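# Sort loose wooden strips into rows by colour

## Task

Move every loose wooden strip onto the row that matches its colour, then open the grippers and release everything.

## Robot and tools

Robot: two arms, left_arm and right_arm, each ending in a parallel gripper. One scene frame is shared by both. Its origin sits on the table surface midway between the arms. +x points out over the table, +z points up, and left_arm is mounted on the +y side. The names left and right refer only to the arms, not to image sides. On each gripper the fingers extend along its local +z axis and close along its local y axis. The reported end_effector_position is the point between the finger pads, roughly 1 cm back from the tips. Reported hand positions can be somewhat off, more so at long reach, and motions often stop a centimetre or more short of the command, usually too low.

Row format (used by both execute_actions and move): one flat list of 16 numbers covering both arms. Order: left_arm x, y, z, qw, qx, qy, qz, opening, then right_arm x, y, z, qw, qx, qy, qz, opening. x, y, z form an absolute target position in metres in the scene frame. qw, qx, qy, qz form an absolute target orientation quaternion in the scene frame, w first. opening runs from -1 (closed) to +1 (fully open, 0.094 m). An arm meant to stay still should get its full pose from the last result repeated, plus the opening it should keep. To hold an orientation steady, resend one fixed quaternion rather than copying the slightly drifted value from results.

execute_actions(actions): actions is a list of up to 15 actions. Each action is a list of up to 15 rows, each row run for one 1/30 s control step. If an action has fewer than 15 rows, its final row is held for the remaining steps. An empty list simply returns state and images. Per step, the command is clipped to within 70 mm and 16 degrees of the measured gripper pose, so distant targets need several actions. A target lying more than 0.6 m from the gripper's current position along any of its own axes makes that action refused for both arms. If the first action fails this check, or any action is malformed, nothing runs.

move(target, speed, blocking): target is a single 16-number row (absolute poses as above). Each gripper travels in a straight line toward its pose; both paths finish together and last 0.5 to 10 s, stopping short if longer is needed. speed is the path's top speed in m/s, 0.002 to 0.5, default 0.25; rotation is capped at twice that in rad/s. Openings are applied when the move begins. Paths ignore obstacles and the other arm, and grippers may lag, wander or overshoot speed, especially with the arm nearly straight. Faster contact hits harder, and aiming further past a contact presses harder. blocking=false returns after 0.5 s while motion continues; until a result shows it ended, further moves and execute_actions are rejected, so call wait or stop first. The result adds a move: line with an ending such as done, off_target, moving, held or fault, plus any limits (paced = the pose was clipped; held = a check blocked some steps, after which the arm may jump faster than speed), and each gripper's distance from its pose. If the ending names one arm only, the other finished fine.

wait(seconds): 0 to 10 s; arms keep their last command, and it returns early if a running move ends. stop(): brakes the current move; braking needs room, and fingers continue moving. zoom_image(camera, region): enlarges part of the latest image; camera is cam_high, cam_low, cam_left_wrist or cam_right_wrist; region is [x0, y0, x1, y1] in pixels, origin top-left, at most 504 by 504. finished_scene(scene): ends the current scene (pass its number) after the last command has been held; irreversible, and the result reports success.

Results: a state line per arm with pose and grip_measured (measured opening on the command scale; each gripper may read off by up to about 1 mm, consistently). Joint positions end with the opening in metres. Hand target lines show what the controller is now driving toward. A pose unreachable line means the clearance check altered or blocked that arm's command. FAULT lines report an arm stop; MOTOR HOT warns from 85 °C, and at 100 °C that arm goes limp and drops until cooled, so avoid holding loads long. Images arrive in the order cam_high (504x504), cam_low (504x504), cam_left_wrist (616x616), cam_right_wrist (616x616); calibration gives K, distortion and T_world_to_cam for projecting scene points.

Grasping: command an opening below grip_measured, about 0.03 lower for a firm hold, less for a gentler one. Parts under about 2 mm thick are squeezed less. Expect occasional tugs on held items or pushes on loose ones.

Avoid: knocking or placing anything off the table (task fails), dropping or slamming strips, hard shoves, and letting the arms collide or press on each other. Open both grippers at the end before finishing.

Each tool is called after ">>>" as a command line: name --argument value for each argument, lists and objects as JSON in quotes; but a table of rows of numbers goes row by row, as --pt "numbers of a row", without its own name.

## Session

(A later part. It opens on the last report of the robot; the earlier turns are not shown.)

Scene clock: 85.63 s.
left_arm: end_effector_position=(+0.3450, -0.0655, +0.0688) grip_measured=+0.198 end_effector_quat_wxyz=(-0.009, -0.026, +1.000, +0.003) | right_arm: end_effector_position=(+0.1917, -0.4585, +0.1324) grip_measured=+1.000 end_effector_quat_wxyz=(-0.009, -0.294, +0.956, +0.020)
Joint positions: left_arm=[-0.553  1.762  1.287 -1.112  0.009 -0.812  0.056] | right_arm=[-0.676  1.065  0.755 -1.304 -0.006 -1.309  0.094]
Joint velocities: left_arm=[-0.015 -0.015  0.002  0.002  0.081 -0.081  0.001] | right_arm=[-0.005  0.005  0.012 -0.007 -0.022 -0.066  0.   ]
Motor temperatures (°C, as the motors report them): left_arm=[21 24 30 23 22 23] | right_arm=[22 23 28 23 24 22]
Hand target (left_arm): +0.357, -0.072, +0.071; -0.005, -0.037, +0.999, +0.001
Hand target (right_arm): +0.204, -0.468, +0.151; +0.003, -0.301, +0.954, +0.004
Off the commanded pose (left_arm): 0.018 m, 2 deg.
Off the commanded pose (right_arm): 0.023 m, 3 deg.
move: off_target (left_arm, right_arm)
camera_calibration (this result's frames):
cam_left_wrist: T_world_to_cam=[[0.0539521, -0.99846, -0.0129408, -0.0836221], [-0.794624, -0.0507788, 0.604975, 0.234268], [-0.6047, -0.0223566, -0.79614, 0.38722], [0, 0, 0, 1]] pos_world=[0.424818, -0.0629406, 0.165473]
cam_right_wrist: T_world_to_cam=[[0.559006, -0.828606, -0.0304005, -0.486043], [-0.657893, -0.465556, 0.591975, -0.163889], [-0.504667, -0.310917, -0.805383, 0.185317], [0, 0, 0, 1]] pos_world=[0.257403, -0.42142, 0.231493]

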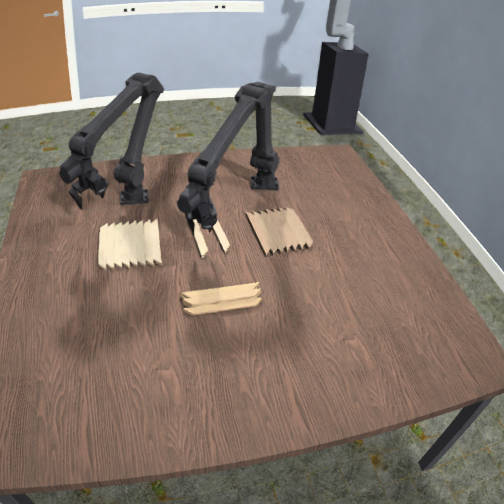

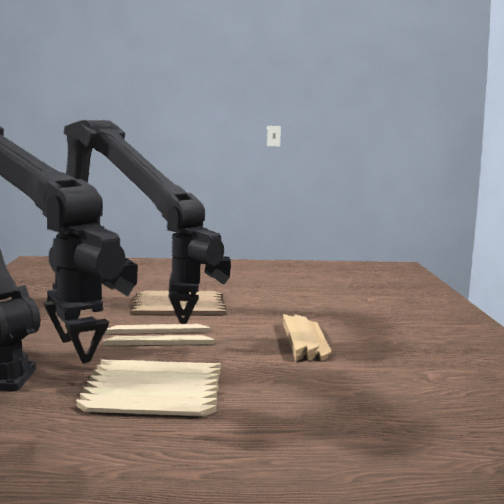

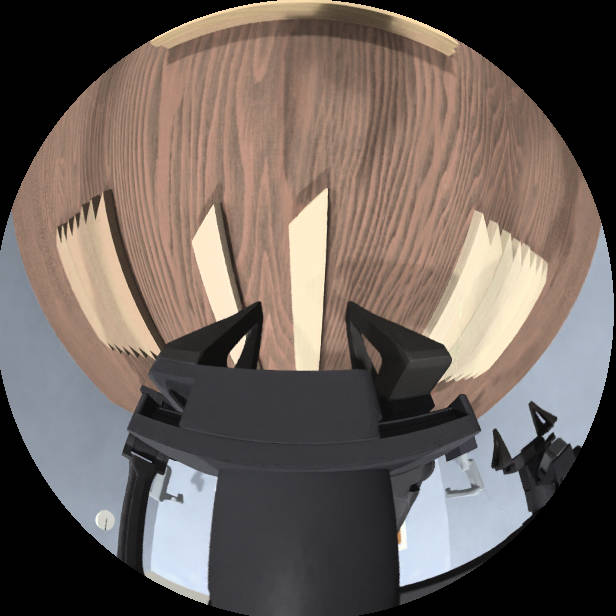

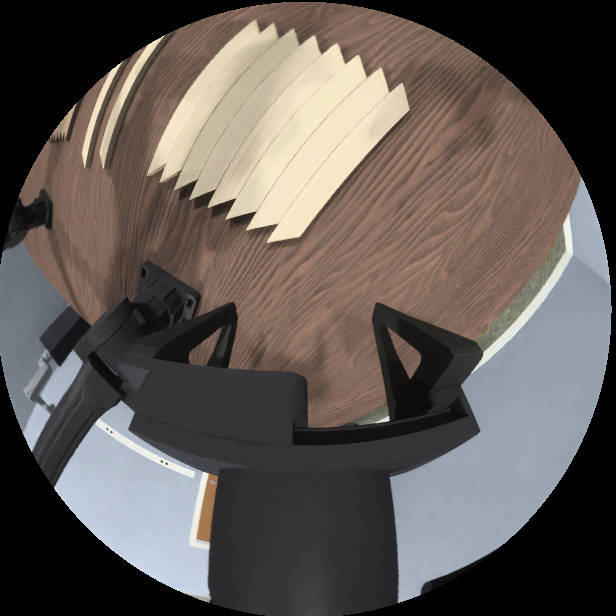

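>>> execute_actions --actions '[[[0.36,-0.068,0.035,0,-0.037,0.999,0,0.2,0.17,-0.52,0.15,0,-0.3,0.95,0,1]],[[0.36,-0.068,0.008,0,-0.037,0.999,0,0.2,0.14,-0.56,0.15,0,-0.2,0.98,0,1]],[[0.36,-0.068,0.008,0,-0.037,0.999,0,-0.5,0.14,-0.56,0.15,0,-0.2,0.98,0,1]],[[0.36,-0.068,0.065,0,0,1,0,-0.5,0.14,-0.56,0.15,0,-0.2,0.98,0,1]]]'

>>> move --target '[0.265,-0.18,0.06,0,0.999,0.046,0,-0.5,0.14,-0.56,0.15,0,-0.2,0.98,0,1]' --speed 0.5

>>> move --target '[0.265,-0.18,0.022,0,0.999,0.046,0,-0.5,0.14,-0.56,0.15,0,-0.2,0.98,0,1]' --speed 0.1

Scene clock: 95.93 s.
left_arm: end_effector_position=(+0.3472, -0.0605, +0.0484) grip_measured=-0.461 end_effector_quat_wxyz=(-0.013, -0.006, +1.000, +0.012) | right_arm: end_effector_position=(+0.1279, -0.5423, +0.1322) grip_measured=+1.000 end_effector_quat_wxyz=(-0.009, -0.200, +0.979, +0.028)
Joint positions: left_arm=[-0.545  1.795  1.272 -1.084  0.001 -0.763  0.025] | right_arm=[-1.059  1.157  0.818 -1.291  0.001 -1.499  0.094]
Joint velocities: left_arm=[-0.005  0.005 -0.012  0.002 -0.066  0.051 -0.001] | right_arm=[-0.005  0.005 -0.012 -0.012 -0.007 -0.051  0.   ]
Motor temperatures (°C, as the motors report them): left_arm=[21 25 30 23 22 23] | right_arm=[22 22 29 23 24 22]
Hand target (left_arm): +0.360, -0.068, +0.065; +0.000, -0.000, +1.000, -0.000
Hand target (right_arm): +0.140, -0.559, +0.150; -0.000, -0.200, +0.980, -0.000
Off the commanded pose (left_arm): 0.022 m, 2 deg.
Off the commanded pose (right_arm): 0.028 m, 3 deg.
camera_calibration (this result's frames):
cam_left_wrist: T_world_to_cam=[[0.0123952, -0.999441, -0.0310477, -0.0638108], [-0.790739, -0.0288023, 0.611475, 0.248344], [-0.612028, 0.0169712, -0.790654, 0.377085], [0, 0, 0, 1]] pos_world=[0.427953, -0.0630219, 0.144306]
cam_right_wrist: T_world_to_cam=[[0.388871, -0.920181, -0.0452304, -0.545683], [-0.731539, -0.338249, 0.591979, -0.1663], [-0.560027, -0.197116, -0.804683, 0.195613], [0, 0, 0, 1]] pos_world=[0.200094, -0.519819, 0.231171]

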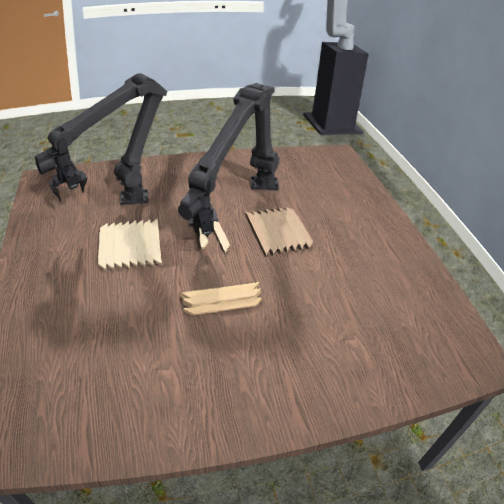

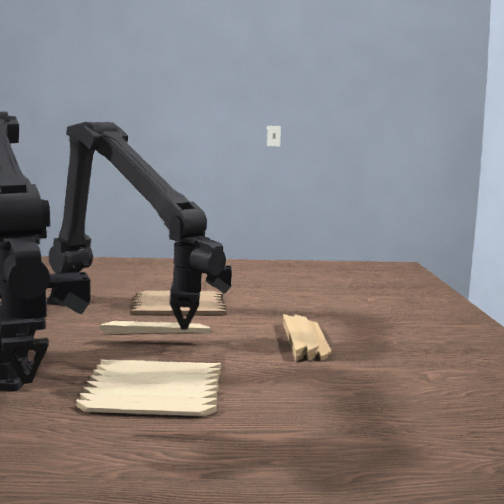

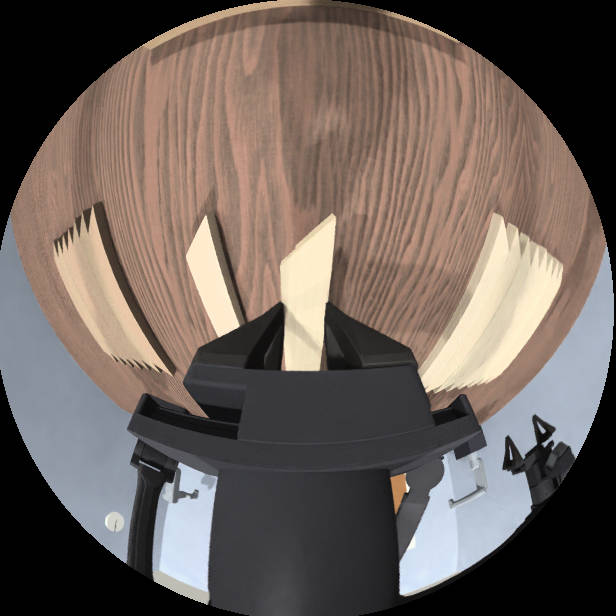

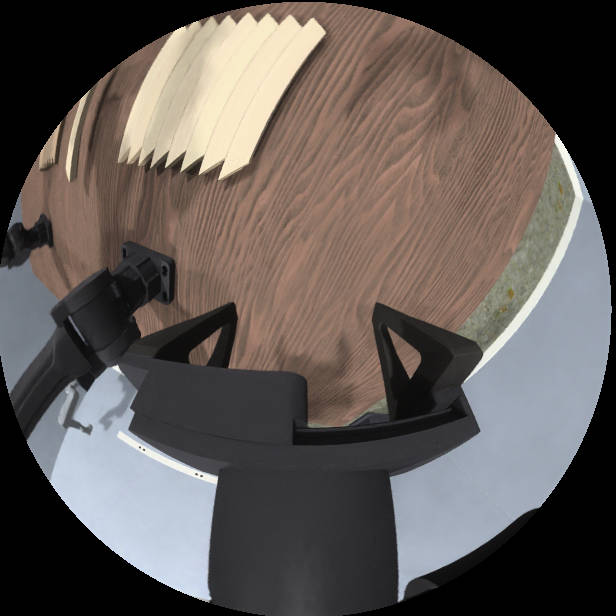

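Scene clock: 99.70 s.
left_arm: end_effector_position=(+0.2591, -0.1650, +0.0604) grip_measured=-0.462 end_effector_quat_wxyz=(-0.004, +0.998, +0.057, -0.001) | right_arm: end_effector_position=(+0.1279, -0.5423, +0.1322) grip_measured=+1.000 end_effector_quat_wxyz=(-0.009, -0.200, +0.979, +0.028)
Joint positions: left_arm=[-0.812  1.822  1.348 -1.105 -0.001  2.01   0.025] | right_arm=[-1.059  1.157  0.818 -1.291  0.001 -1.499  0.094]
Joint velocities: left_arm=[-0.015 -0.005  0.017  0.012 -0.081  0.051 -0.001] | right_arm=[ 0.005  0.005  0.007  0.007  0.066 -0.007  0.   ]
Motor temperatures (°C, as the motors report them): left_arm=[21 25 30 23 22 23] | right_arm=[22 22 29 23 24 22]
Hand target (left_arm): +0.265, -0.178, +0.060; -0.001, +0.999, +0.046, -0.001
Hand target (right_arm): +0.140, -0.559, +0.150; -0.000, -0.200, +0.980, -0.000
Off the commanded pose (left_arm): 0.016 m, 1 deg.
Off the commanded pose (right_arm): 0.028 m, 3 deg.
move: off_target (left_arm, right_arm)
camera_calibration (this result's frames):
cam_left_wrist: T_world_to_cam=[[-0.114631, 0.993408, 0.000568395, 0.193045], [0.802733, 0.0922914, 0.589153, -0.223287], [0.585217, 0.0679914, -0.808021, 0.0336597], [0, 0, 0, 1]] pos_world=[0.181671, -0.173453, 0.158638]
cam_right_wrist: T_world_to_cam=[[0.388871, -0.920181, -0.0452304, -0.545683], [-0.731539, -0.338249, 0.591979, -0.1663], [-0.560027, -0.197116, -0.804683, 0.195613], [0, 0, 0, 1]] pos_world=[0.200094, -0.519819, 0.231171]

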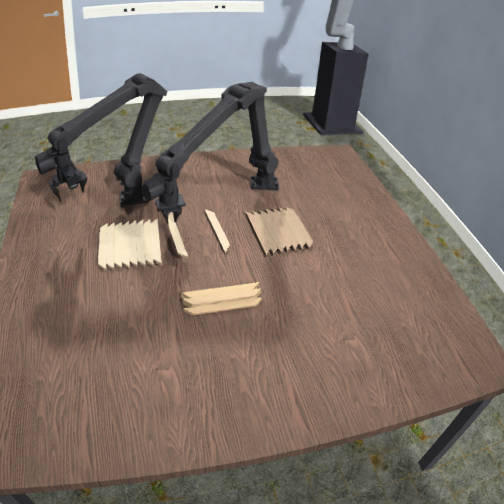

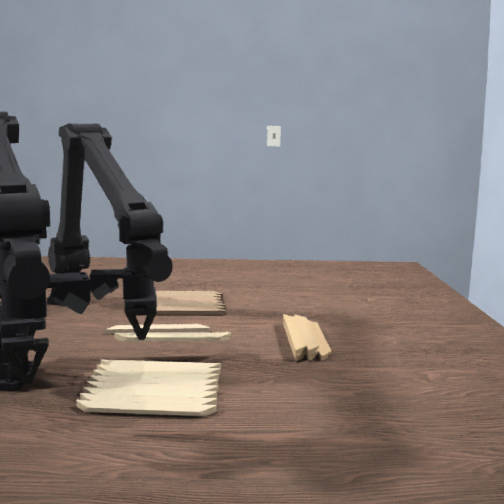

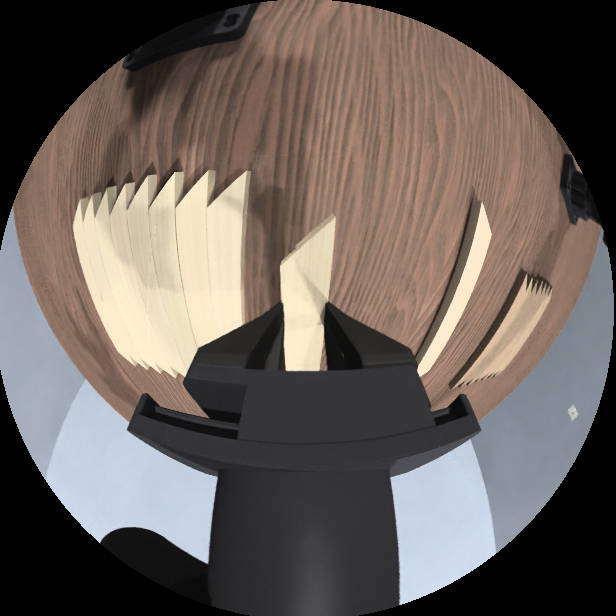

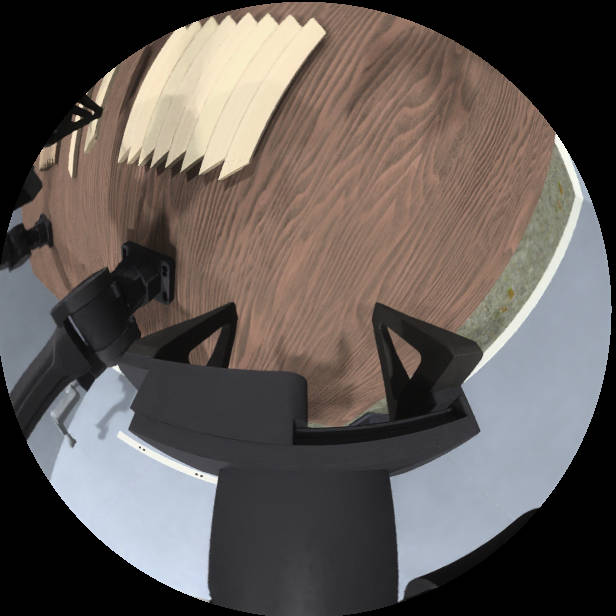

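Scene clock: 100.57 s.
left_arm: end_effector_position=(+0.2657, -0.1756, +0.0308) grip_measured=-0.462 end_effector_quat_wxyz=(+0.002, +0.998, +0.056, +0.002) | right_arm: end_effector_position=(+0.1279, -0.5423, +0.1322) grip_measured=+1.000 end_effector_quat_wxyz=(-0.009, -0.200, +0.979, +0.028)
Joint positions: left_arm=[-0.812  1.881  1.348 -1.034 -0.001  2.012  0.025] | right_arm=[-1.059  1.157  0.818 -1.291  0.001 -1.499  0.094]
Joint velocities: left_arm=[-0.005 -0.015 -0.007  0.007 -0.007  0.007 -0.001] | right_arm=[-0.015  0.005 -0.012  0.002 -0.081 -0.022  0.   ]
Motor temperatures (°C, as the motors report them): left_arm=[21 25 30 23 22 23] | right_arm=[22 22 29 23 24 22]
Hand target (left_arm): +0.265, -0.180, +0.022; +0.000, +0.999, +0.046, +0.000
Hand target (right_arm): +0.140, -0.559, +0.150; -0.000, -0.200, +0.980, -0.000
Off the commanded pose (left_arm): 0.010 m, 1 deg.
Off the commanded pose (right_arm): 0.028 m, 3 deg.
move: off_target (right_arm)
camera_calibration (this result's frames):
cam_left_wrist: T_world_to_cam=[[-0.113081, 0.993527, -0.0108297, 0.204392], [0.798974, 0.0974058, 0.593424, -0.208347], [0.590638, 0.0584524, -0.804817, 0.00335072], [0, 0, 0, 1]] pos_world=[0.187598, -0.182971, 0.128548]
cam_right_wrist: T_world_to_cam=[[0.388871, -0.920181, -0.0452304, -0.545683], [-0.731539, -0.338249, 0.591979, -0.1663], [-0.560027, -0.197116, -0.804683, 0.195613], [0, 0, 0, 1]] pos_world=[0.200094, -0.519819, 0.231171]

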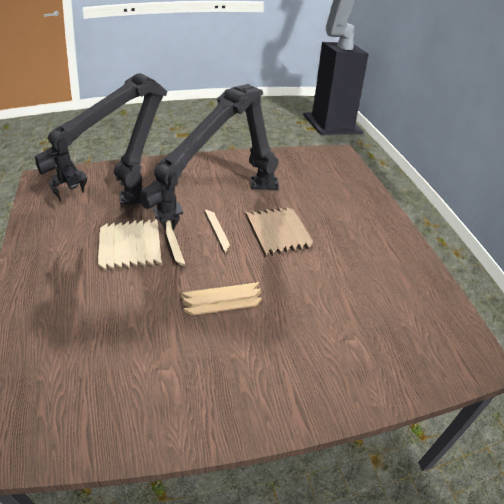

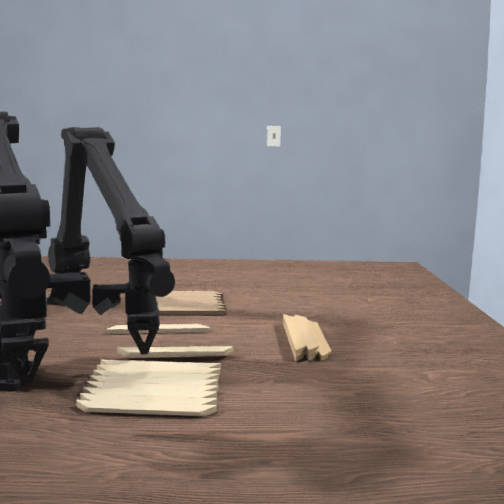

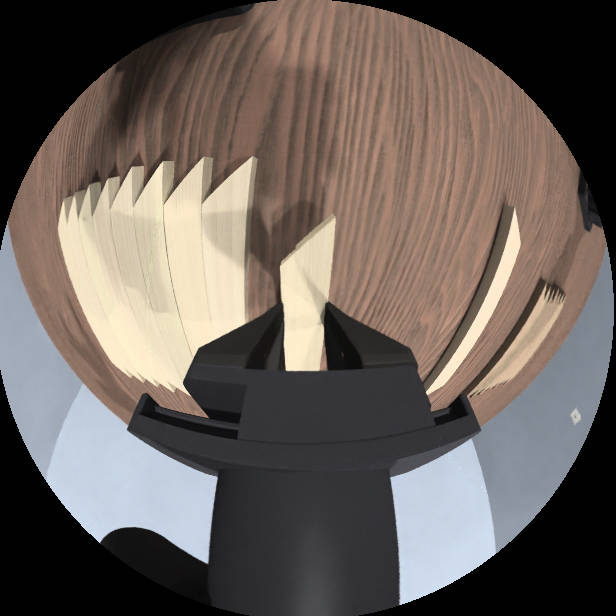

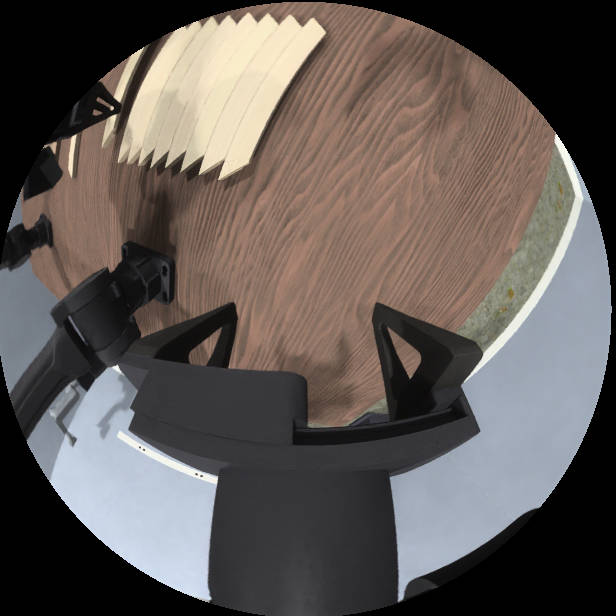

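>>> execute_actions --actions '[[[0.236,-0.175,0.02,0,1,-0.01,0,-0.5,0.14,-0.56,0.15,0,-0.2,0.98,0,1]],[[0.236,-0.175,0.009,0,1,-0.01,0,-0.5,0.14,-0.56,0.15,0,-0.2,0.98,0,1]]]'

Scene clock: 104.37 s.
left_arm: end_effector_position=(+0.2361, -0.1762, +0.0192) grip_measured=-0.462 end_effector_quat_wxyz=(+0.001, +1.000, -0.002, +0.001) | right_arm: end_effector_position=(+0.1279, -0.5423, +0.1322) grip_measured=+1.000 end_effector_quat_wxyz=(-0.009, -0.200, +0.979, +0.028)
Joint positions: left_arm=[-0.861  1.866  1.29  -0.993 -0.001  2.078  0.025] | right_arm=[-1.059  1.157  0.818 -1.291  0.001 -1.499  0.094]
Joint velocities: left_arm=[-0.005 -0.015 -0.007 -0.022  0.007  0.037 -0.001] | right_arm=[-0.005  0.005  0.002 -0.012  0.022  0.007  0.   ]
Motor temperatures (°C, as the motors report them): left_arm=[21 25 30 23 22 23] | right_arm=[22 22 29 23 24 22]
Hand target (left_arm): +0.236, -0.175, +0.009; -0.000, +1.000, -0.010, +0.000
Hand target (right_arm): +0.140, -0.559, +0.150; -0.000, -0.200, +0.980, -0.000
Off the commanded pose (left_arm): 0.010 m, 1 deg.
Off the commanded pose (right_arm): 0.028 m, 3 deg.
camera_calibration (this result's frames):
cam_left_wrist: T_world_to_cam=[[0.00224524, 0.999966, -0.00793194, 0.175298], [0.805593, 0.00289072, 0.592462, -0.195989], [0.592465, -0.00772014, -0.80556, -0.000509786], [0, 0, 0, 1]] pos_world=[0.157796, -0.174729, 0.117096]
cam_right_wrist: T_world_to_cam=[[0.388871, -0.920181, -0.0452304, -0.545683], [-0.731539, -0.338249, 0.591979, -0.1663], [-0.560027, -0.197116, -0.804683, 0.195613], [0, 0, 0, 1]] pos_world=[0.200094, -0.519819, 0.231171]

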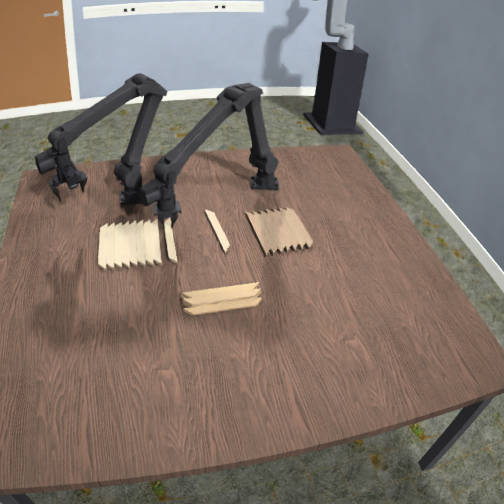

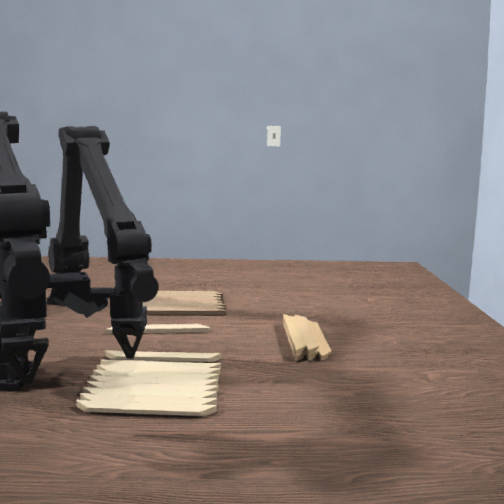

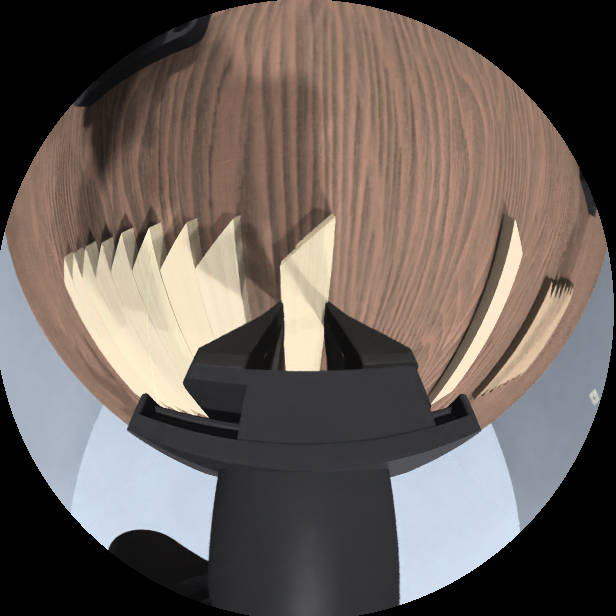

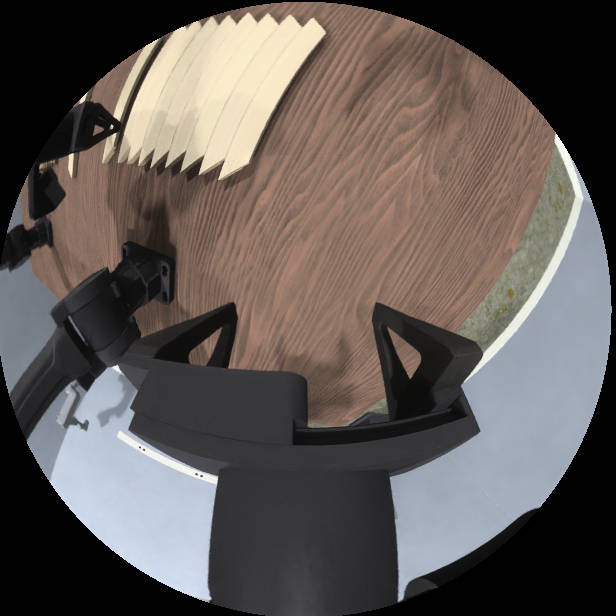

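>>> execute_actions --actions '[[[0.236,-0.175,0.007,0,1,-0.01,0,-0.28,0.14,-0.56,0.15,0,-0.2,0.98,0,1]],[[0.24,-0.18,0.065,0,1,0,0,-0.28,0.14,-0.56,0.15,0,-0.2,0.98,0,1]]]'

>>> move --target '[0.21,0.003,0.045,0,0.995,0.095,0,0.2,0.14,-0.56,0.15,0,-0.2,0.98,0,1]'

Scene clock: 111.50 s.
left_arm: end_effector_position=(+0.2329, -0.1703, +0.0518) grip_measured=-0.282 end_effector_quat_wxyz=(-0.012, +1.000, -0.003, -0.006) | right_arm: end_effector_position=(+0.1279, -0.5423, +0.1322) grip_measured=+1.000 end_effector_quat_wxyz=(-0.009, -0.200, +0.979, +0.028)
Joint positions: left_arm=[-0.861  1.824  1.326 -1.1   -0.001  2.081  0.034] | right_arm=[-1.059  1.157  0.818 -1.291  0.001 -1.499  0.094]
Joint velocities: left_arm=[ 0.005 -0.005 -0.002 -0.007 -0.037  0.022  0.002] | right_arm=[-0.005 -0.015  0.007  0.002 -0.007  0.037  0.   ]
Motor temperatures (°C, as the motors report them): left_arm=[21 25 29 23 22 23] | right_arm=[22 22 30 23 24 22]
Hand target (left_arm): +0.240, -0.180, +0.065; +0.000, +1.000, +0.000, +0.000
Hand target (right_arm): +0.140, -0.559, +0.150; -0.000, -0.200, +0.980, -0.000
Off the commanded pose (left_arm): 0.018 m, 2 deg.
Off the commanded pose (right_arm): 0.028 m, 3 deg.
camera_calibration (this result's frames):
cam_left_wrist: T_world_to_cam=[[0.00498495, 0.99983, 0.0177364, 0.167659], [0.813905, -0.0143614, 0.58082, -0.216981], [0.580976, 0.0115404, -0.813839, 0.0341261], [0, 0, 0, 1]] pos_world=[0.155939, -0.17114, 0.150826]
cam_right_wrist: T_world_to_cam=[[0.388871, -0.920181, -0.0452304, -0.545683], [-0.731539, -0.338249, 0.591979, -0.1663], [-0.560027, -0.197116, -0.804683, 0.195613], [0, 0, 0, 1]] pos_world=[0.200094, -0.519819, 0.231171]

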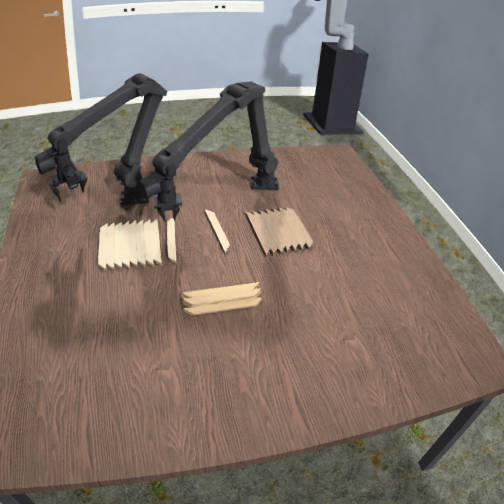

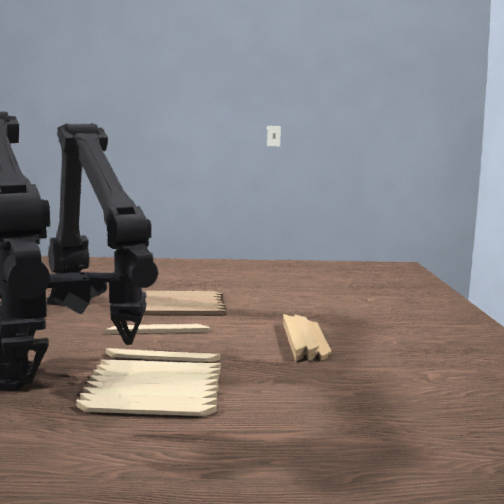

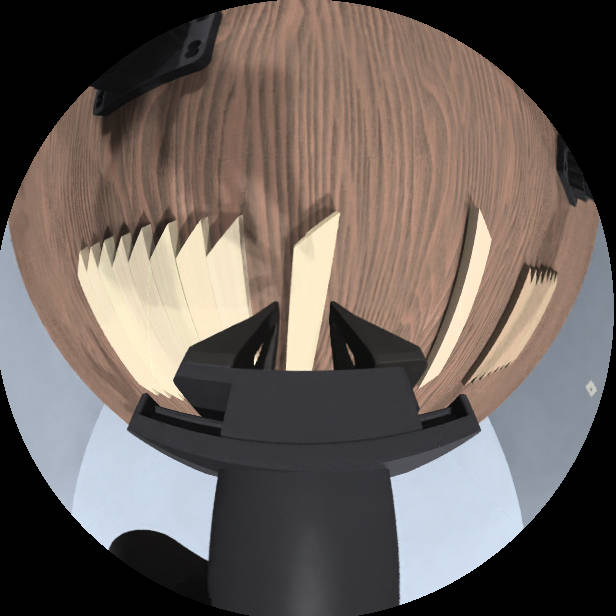

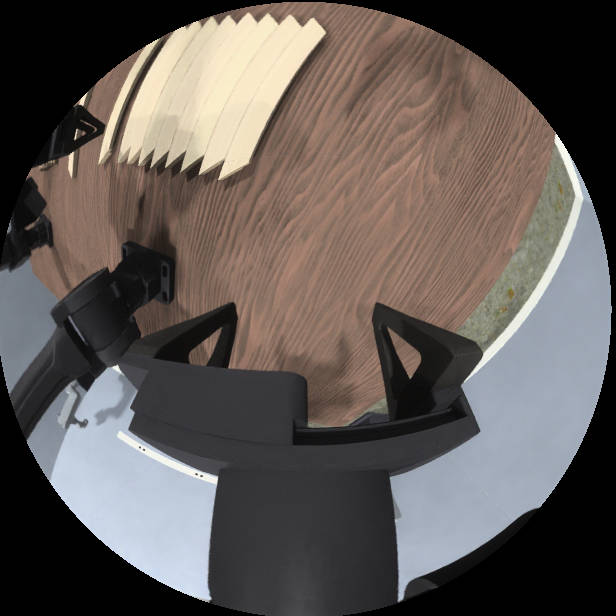

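Scene clock: 112.57 s.
left_arm: end_effector_position=(+0.2080, +0.0062, +0.0416) grip_measured=+0.198 end_effector_quat_wxyz=(-0.007, +0.996, +0.093, -0.004) | right_arm: end_effector_position=(+0.1279, -0.5423, +0.1322) grip_measured=+1.000 end_effector_quat_wxyz=(-0.009, -0.200, +0.979, +0.028)
Joint positions: left_arm=[-0.679  1.459  0.823 -0.951 -0.001  2.069  0.056] | right_arm=[-1.059  1.157  0.818 -1.291  0.001 -1.499  0.094]
Joint velocities: left_arm=[-0.005 -0.005 -0.017  0.017  0.007 -0.051  0.001] | right_arm=[-0.005 -0.015 -0.012 -0.007 -0.022 -0.007  0.   ]
Motor temperatures (°C, as the motors report them): left_arm=[21 25 29 23 22 23] | right_arm=[22 22 30 23 24 22]
Hand target (left_arm): +0.210, +0.003, +0.044; +0.001, +0.995, +0.095, +0.001
Hand target (right_arm): +0.140, -0.559, +0.150; -0.000, -0.200, +0.980, -0.000
Off the commanded pose (left_arm): 0.005 m, 1 deg.
Off the commanded pose (right_arm): 0.028 m, 3 deg.
move: off_target (right_arm)
camera_calibration (this result's frames):
cam_left_wrist: T_world_to_cam=[[-0.186997, 0.982327, 0.00814893, 0.0319899], [0.797319, 0.146922, 0.585403, -0.185985], [0.573859, 0.115966, -0.810702, 0.0389402], [0, 0, 0, 1]] pos_world=[0.131925, -0.00861488, 0.140185]
cam_right_wrist: T_world_to_cam=[[0.388871, -0.920181, -0.0452304, -0.545683], [-0.731539, -0.338249, 0.591979, -0.1663], [-0.560027, -0.197116, -0.804683, 0.195613], [0, 0, 0, 1]] pos_world=[0.200094, -0.519819, 0.231171]

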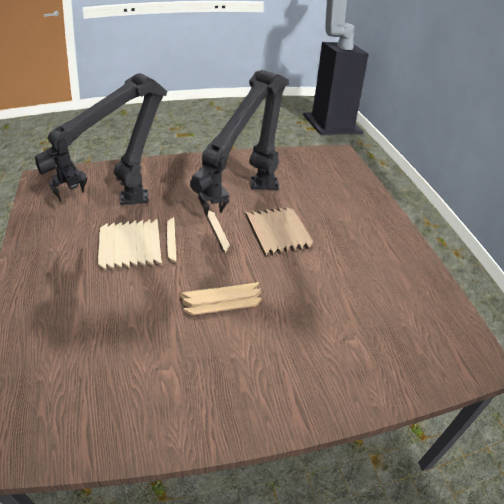

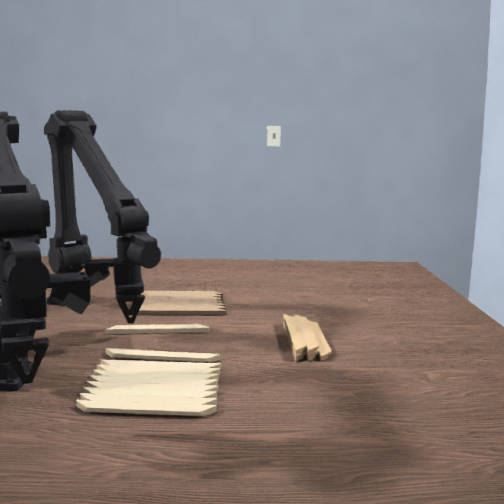

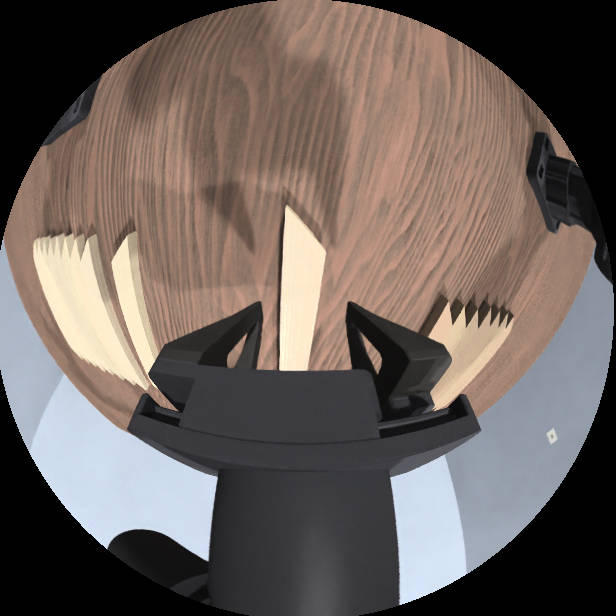

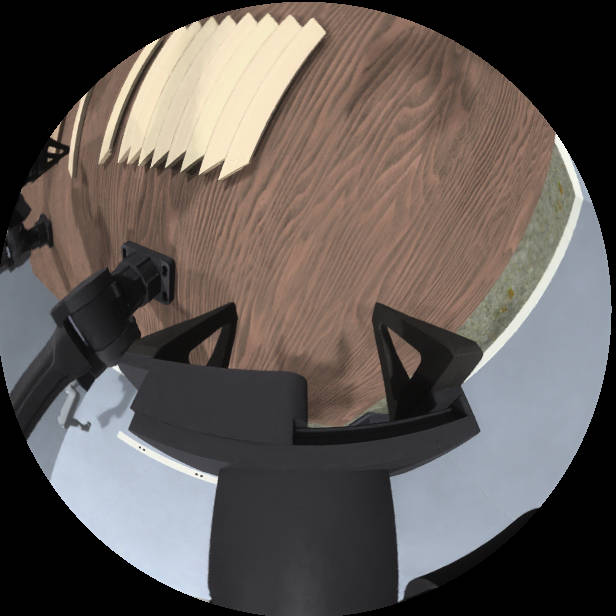

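>>> execute_actions --actions '[[[0.212,0.003,0.008,0,0.996,0.088,0,0.2,0.14,-0.56,0.15,0,-0.2,0.98,0,1]],[[0.212,0.003,0.008,0,0.996,0.088,0,-0.5,0.14,-0.56,0.15,0,-0.2,0.98,0,1]],[[0.22,-0.005,0.07,0,0.996,0.088,0,-0.5,0.14,-0.56,0.15,0,-0.2,0.98,0,1]]]'

>>> move --target '[0.365,-0.125,0.055,0,0.01,1,0,-0.5,0.14,-0.56,0.15,0,-0.2,0.98,0,1]' --speed 0.5

>>> move --target '[0.365,-0.125,0.016,0,0.01,1,0,-0.5,0.14,-0.56,0.15,0,-0.2,0.98,0,1]' --speed 0.1

Scene clock: 118.30 s.
left_arm: end_effector_position=(+0.2118, +0.0014, +0.0609) grip_measured=-0.437 end_effector_quat_wxyz=(-0.008, +0.996, +0.092, -0.005) | right_arm: end_effector_position=(+0.1279, -0.5423, +0.1322) grip_measured=+1.000 end_effector_quat_wxyz=(-0.009, -0.200, +0.979, +0.028)
Joint positions: left_arm=[-0.679  1.442  0.866 -1.013 -0.001  2.071  0.026] | right_arm=[-1.059  1.157  0.818 -1.291  0.001 -1.499  0.094]
Joint velocities: left_arm=[-0.024 -0.005 -0.007 -0.007 -0.037 -0.007  0.001] | right_arm=[-0.005 -0.015 -0.002 -0.002 -0.037  0.051  0.   ]
Motor temperatures (°C, as the motors report them): left_arm=[21 25 29 23 22 23] | right_arm=[22 22 30 23 24 22]
Hand target (left_arm): +0.220, -0.005, +0.070; +0.000, +0.996, +0.088, +0.000
Hand target (right_arm): +0.140, -0.559, +0.150; -0.000, -0.200, +0.980, -0.000
Off the commanded pose (left_arm): 0.014 m, 1 deg.
Off the commanded pose (right_arm): 0.028 m, 3 deg.
camera_calibration (this result's frames):
cam_left_wrist: T_world_to_cam=[[-0.185118, 0.982672, 0.00929401, 0.0367995], [0.798349, 0.144867, 0.58451, -0.1998], [0.573036, 0.115623, -0.811333, 0.0531582], [0, 0, 0, 1]] pos_world=[0.135861, -0.0133639, 0.159572]
cam_right_wrist: T_world_to_cam=[[0.388871, -0.920181, -0.0452304, -0.545683], [-0.731539, -0.338249, 0.591979, -0.1663], [-0.560027, -0.197116, -0.804683, 0.195613], [0, 0, 0, 1]] pos_world=[0.200094, -0.519819, 0.231171]

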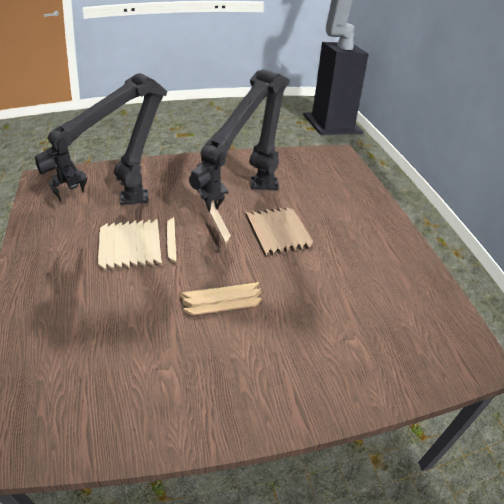

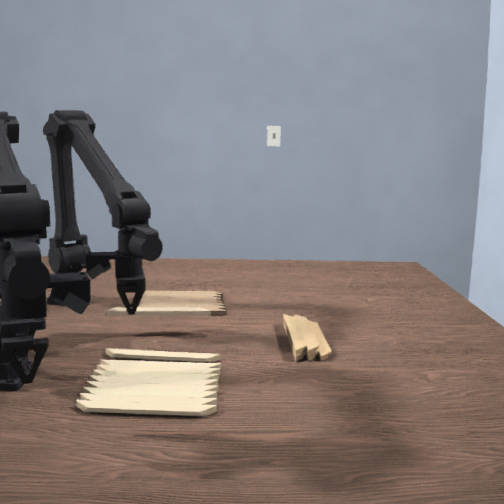

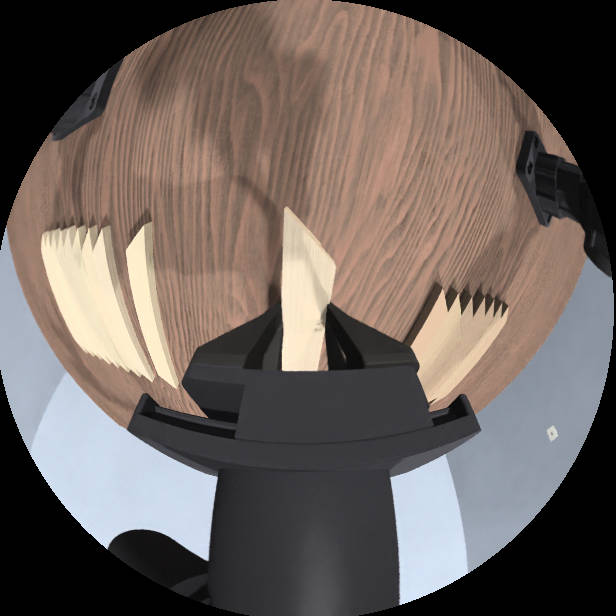

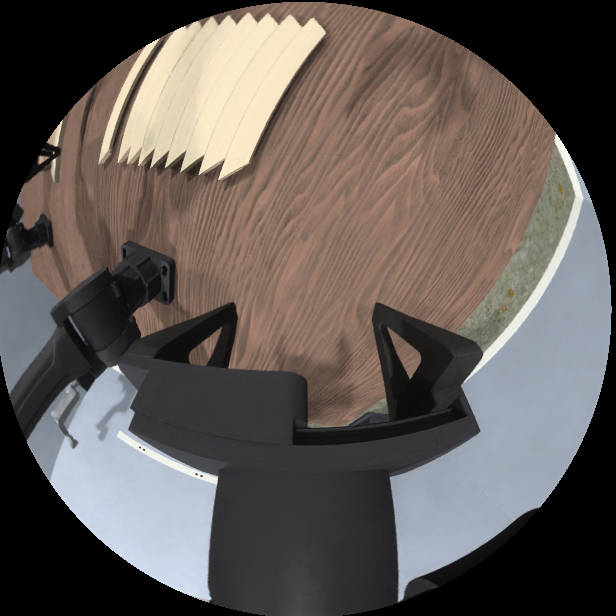

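Scene clock: 122.00 s.
left_arm: end_effector_position=(+0.3522, -0.1184, +0.0574) grip_measured=-0.435 end_effector_quat_wxyz=(-0.001, +0.022, +1.000, -0.000) | right_arm: end_effector_position=(+0.1279, -0.5423, +0.1322) grip_measured=+1.000 end_effector_quat_wxyz=(-0.009, -0.200, +0.979, +0.028)
Joint positions: left_arm=[-0.617  1.866  1.406 -1.112  0.002 -0.78   0.027] | right_arm=[-1.059  1.157  0.818 -1.291  0.001 -1.499  0.094]
Joint velocities: left_arm=[-0.015 -0.015  0.002 -0.007  0.007  0.007  0.   ] | right_arm=[-0.005  0.005 -0.022  0.002  0.022 -0.037  0.   ]
Motor temperatures (°C, as the motors report them): left_arm=[21 25 29 23 22 23] | right_arm=[22 22 30 23 24 22]
Hand target (left_arm): +0.365, -0.126, +0.056; +0.001, +0.010, +1.000, -0.001
Hand target (right_arm): +0.140, -0.559, +0.150; -0.000, -0.200, +0.980, -0.000
Off the commanded pose (left_arm): 0.015 m, 1 deg.
Off the commanded pose (right_arm): 0.028 m, 3 deg.
move: off_target (left_arm, right_arm)
camera_calibration (this result's frames):
cam_left_wrist: T_world_to_cam=[[-0.0416656, -0.999111, -0.00649189, -0.103698], [-0.804936, 0.0297174, 0.592617, 0.25814], [-0.591897, 0.0299173, -0.805458, 0.383482], [0, 0, 0, 1]] pos_world=[0.430447, -0.12275, 0.155227]
cam_right_wrist: T_world_to_cam=[[0.388871, -0.920181, -0.0452304, -0.545683], [-0.731539, -0.338249, 0.591979, -0.1663], [-0.560027, -0.197116, -0.804683, 0.195613], [0, 0, 0, 1]] pos_world=[0.200094, -0.519819, 0.231171]

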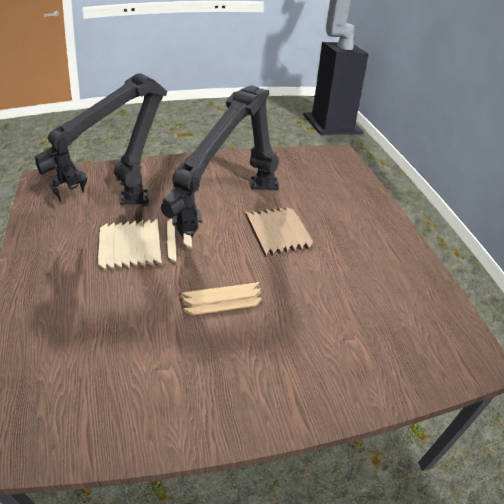

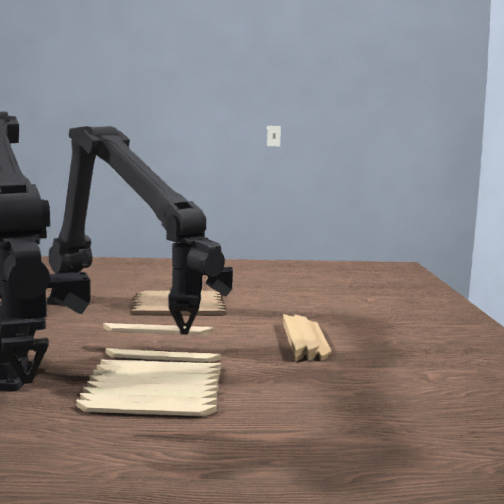

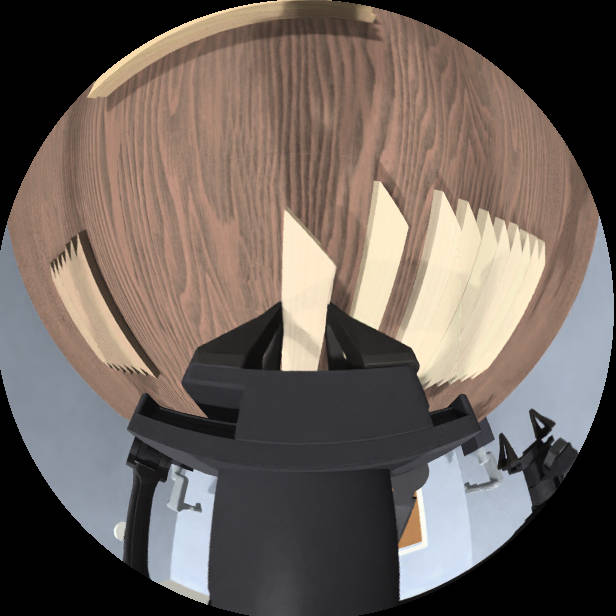

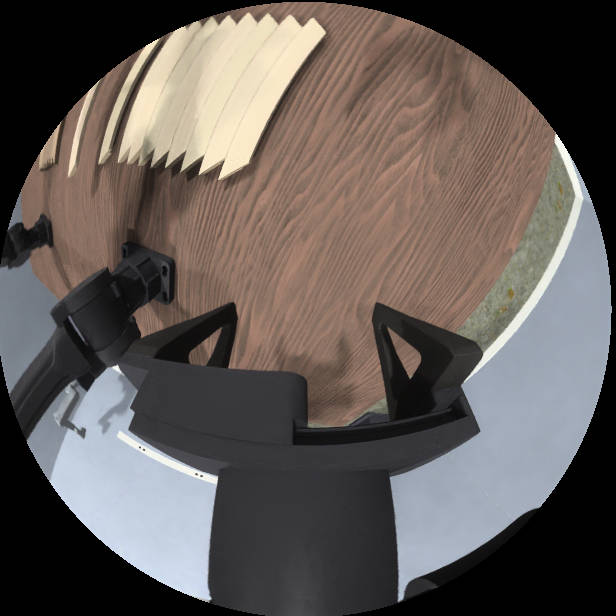

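Scene clock: 122.87 s.
left_arm: end_effector_position=(+0.3606, -0.1271, +0.0271) grip_measured=-0.435 end_effector_quat_wxyz=(+0.003, +0.021, +1.000, -0.004) | right_arm: end_effector_position=(+0.1279, -0.5423, +0.1322) grip_measured=+1.000 end_effector_quat_wxyz=(-0.009, -0.200, +0.979, +0.028)
Joint positions: left_arm=[-0.617  1.924  1.406 -1.042  0.002 -0.781  0.027] | right_arm=[-1.059  1.157  0.818 -1.291  0.001 -1.499  0.094]
Joint velocities: left_arm=[-0.005  0.005 -0.002 -0.007 -0.007  0.051 -0.   ] | right_arm=[-0.015 -0.005  0.002  0.012 -0.007  0.007  0.   ]
Motor temperatures (°C, as the motors report them): left_arm=[21 25 29 23 22 23] | right_arm=[22 22 30 23 24 22]
Hand target (left_arm): +0.365, -0.125, +0.016; +0.000, +0.010, +1.000, -0.000
Hand target (right_arm): +0.140, -0.559, +0.150; -0.000, -0.200, +0.980, -0.000
Off the commanded pose (left_arm): 0.012 m, 1 deg.
Off the commanded pose (right_arm): 0.028 m, 3 deg.
move: off_target (left_arm, right_arm)
camera_calibration (this result's frames):
cam_left_wrist: T_world_to_cam=[[-0.0405035, -0.999178, 0.00184849, -0.11289], [-0.809705, 0.0339067, 0.585856, 0.285486], [-0.585437, 0.0222325, -0.810413, 0.36112], [0, 0, 0, 1]] pos_world=[0.438001, -0.130506, 0.125611]
cam_right_wrist: T_world_to_cam=[[0.388871, -0.920181, -0.0452304, -0.545683], [-0.731539, -0.338249, 0.591979, -0.1663], [-0.560027, -0.197116, -0.804683, 0.195613], [0, 0, 0, 1]] pos_world=[0.200094, -0.519819, 0.231171]

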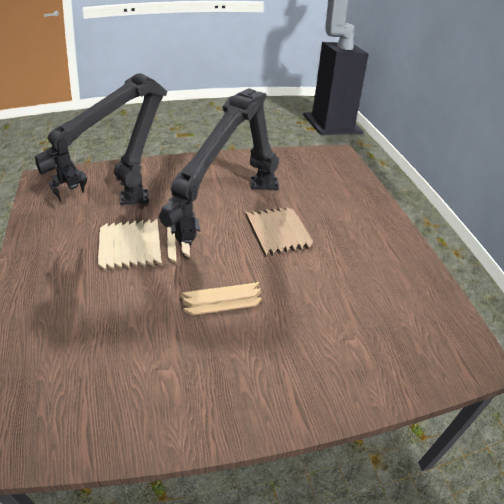

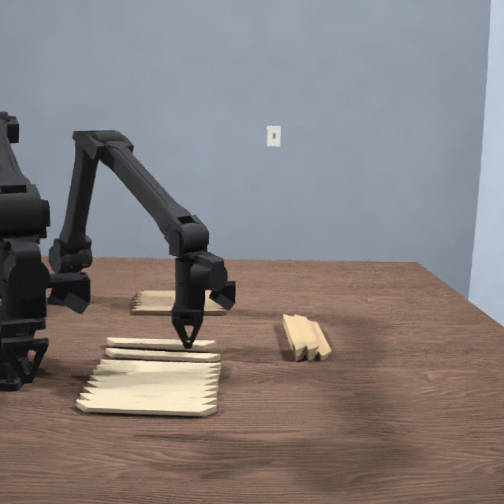

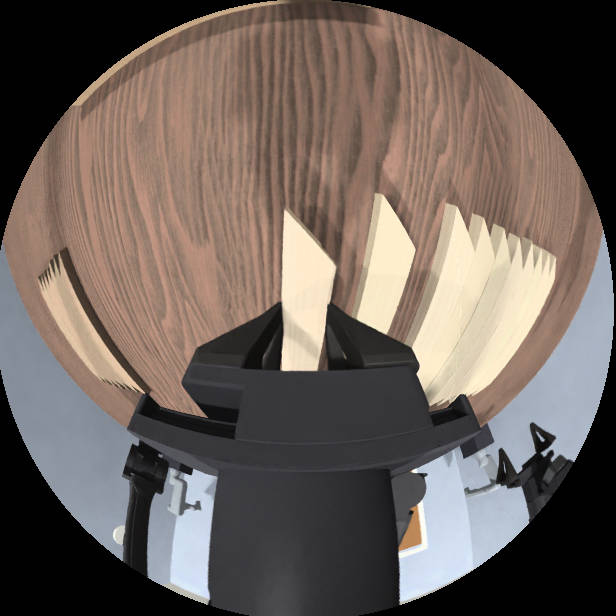

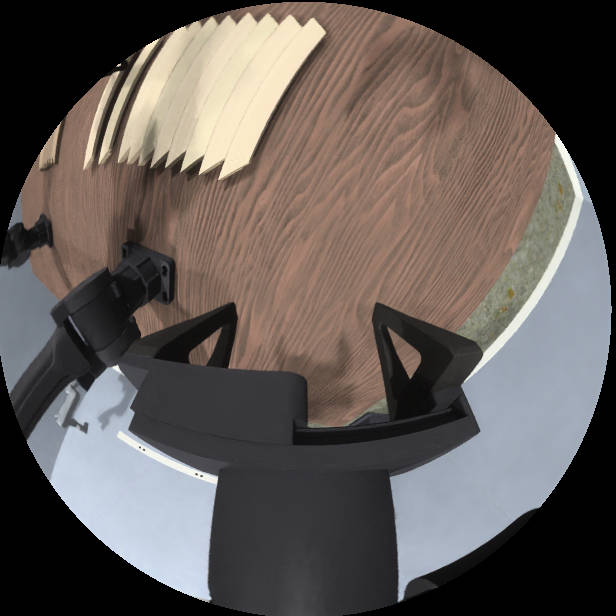

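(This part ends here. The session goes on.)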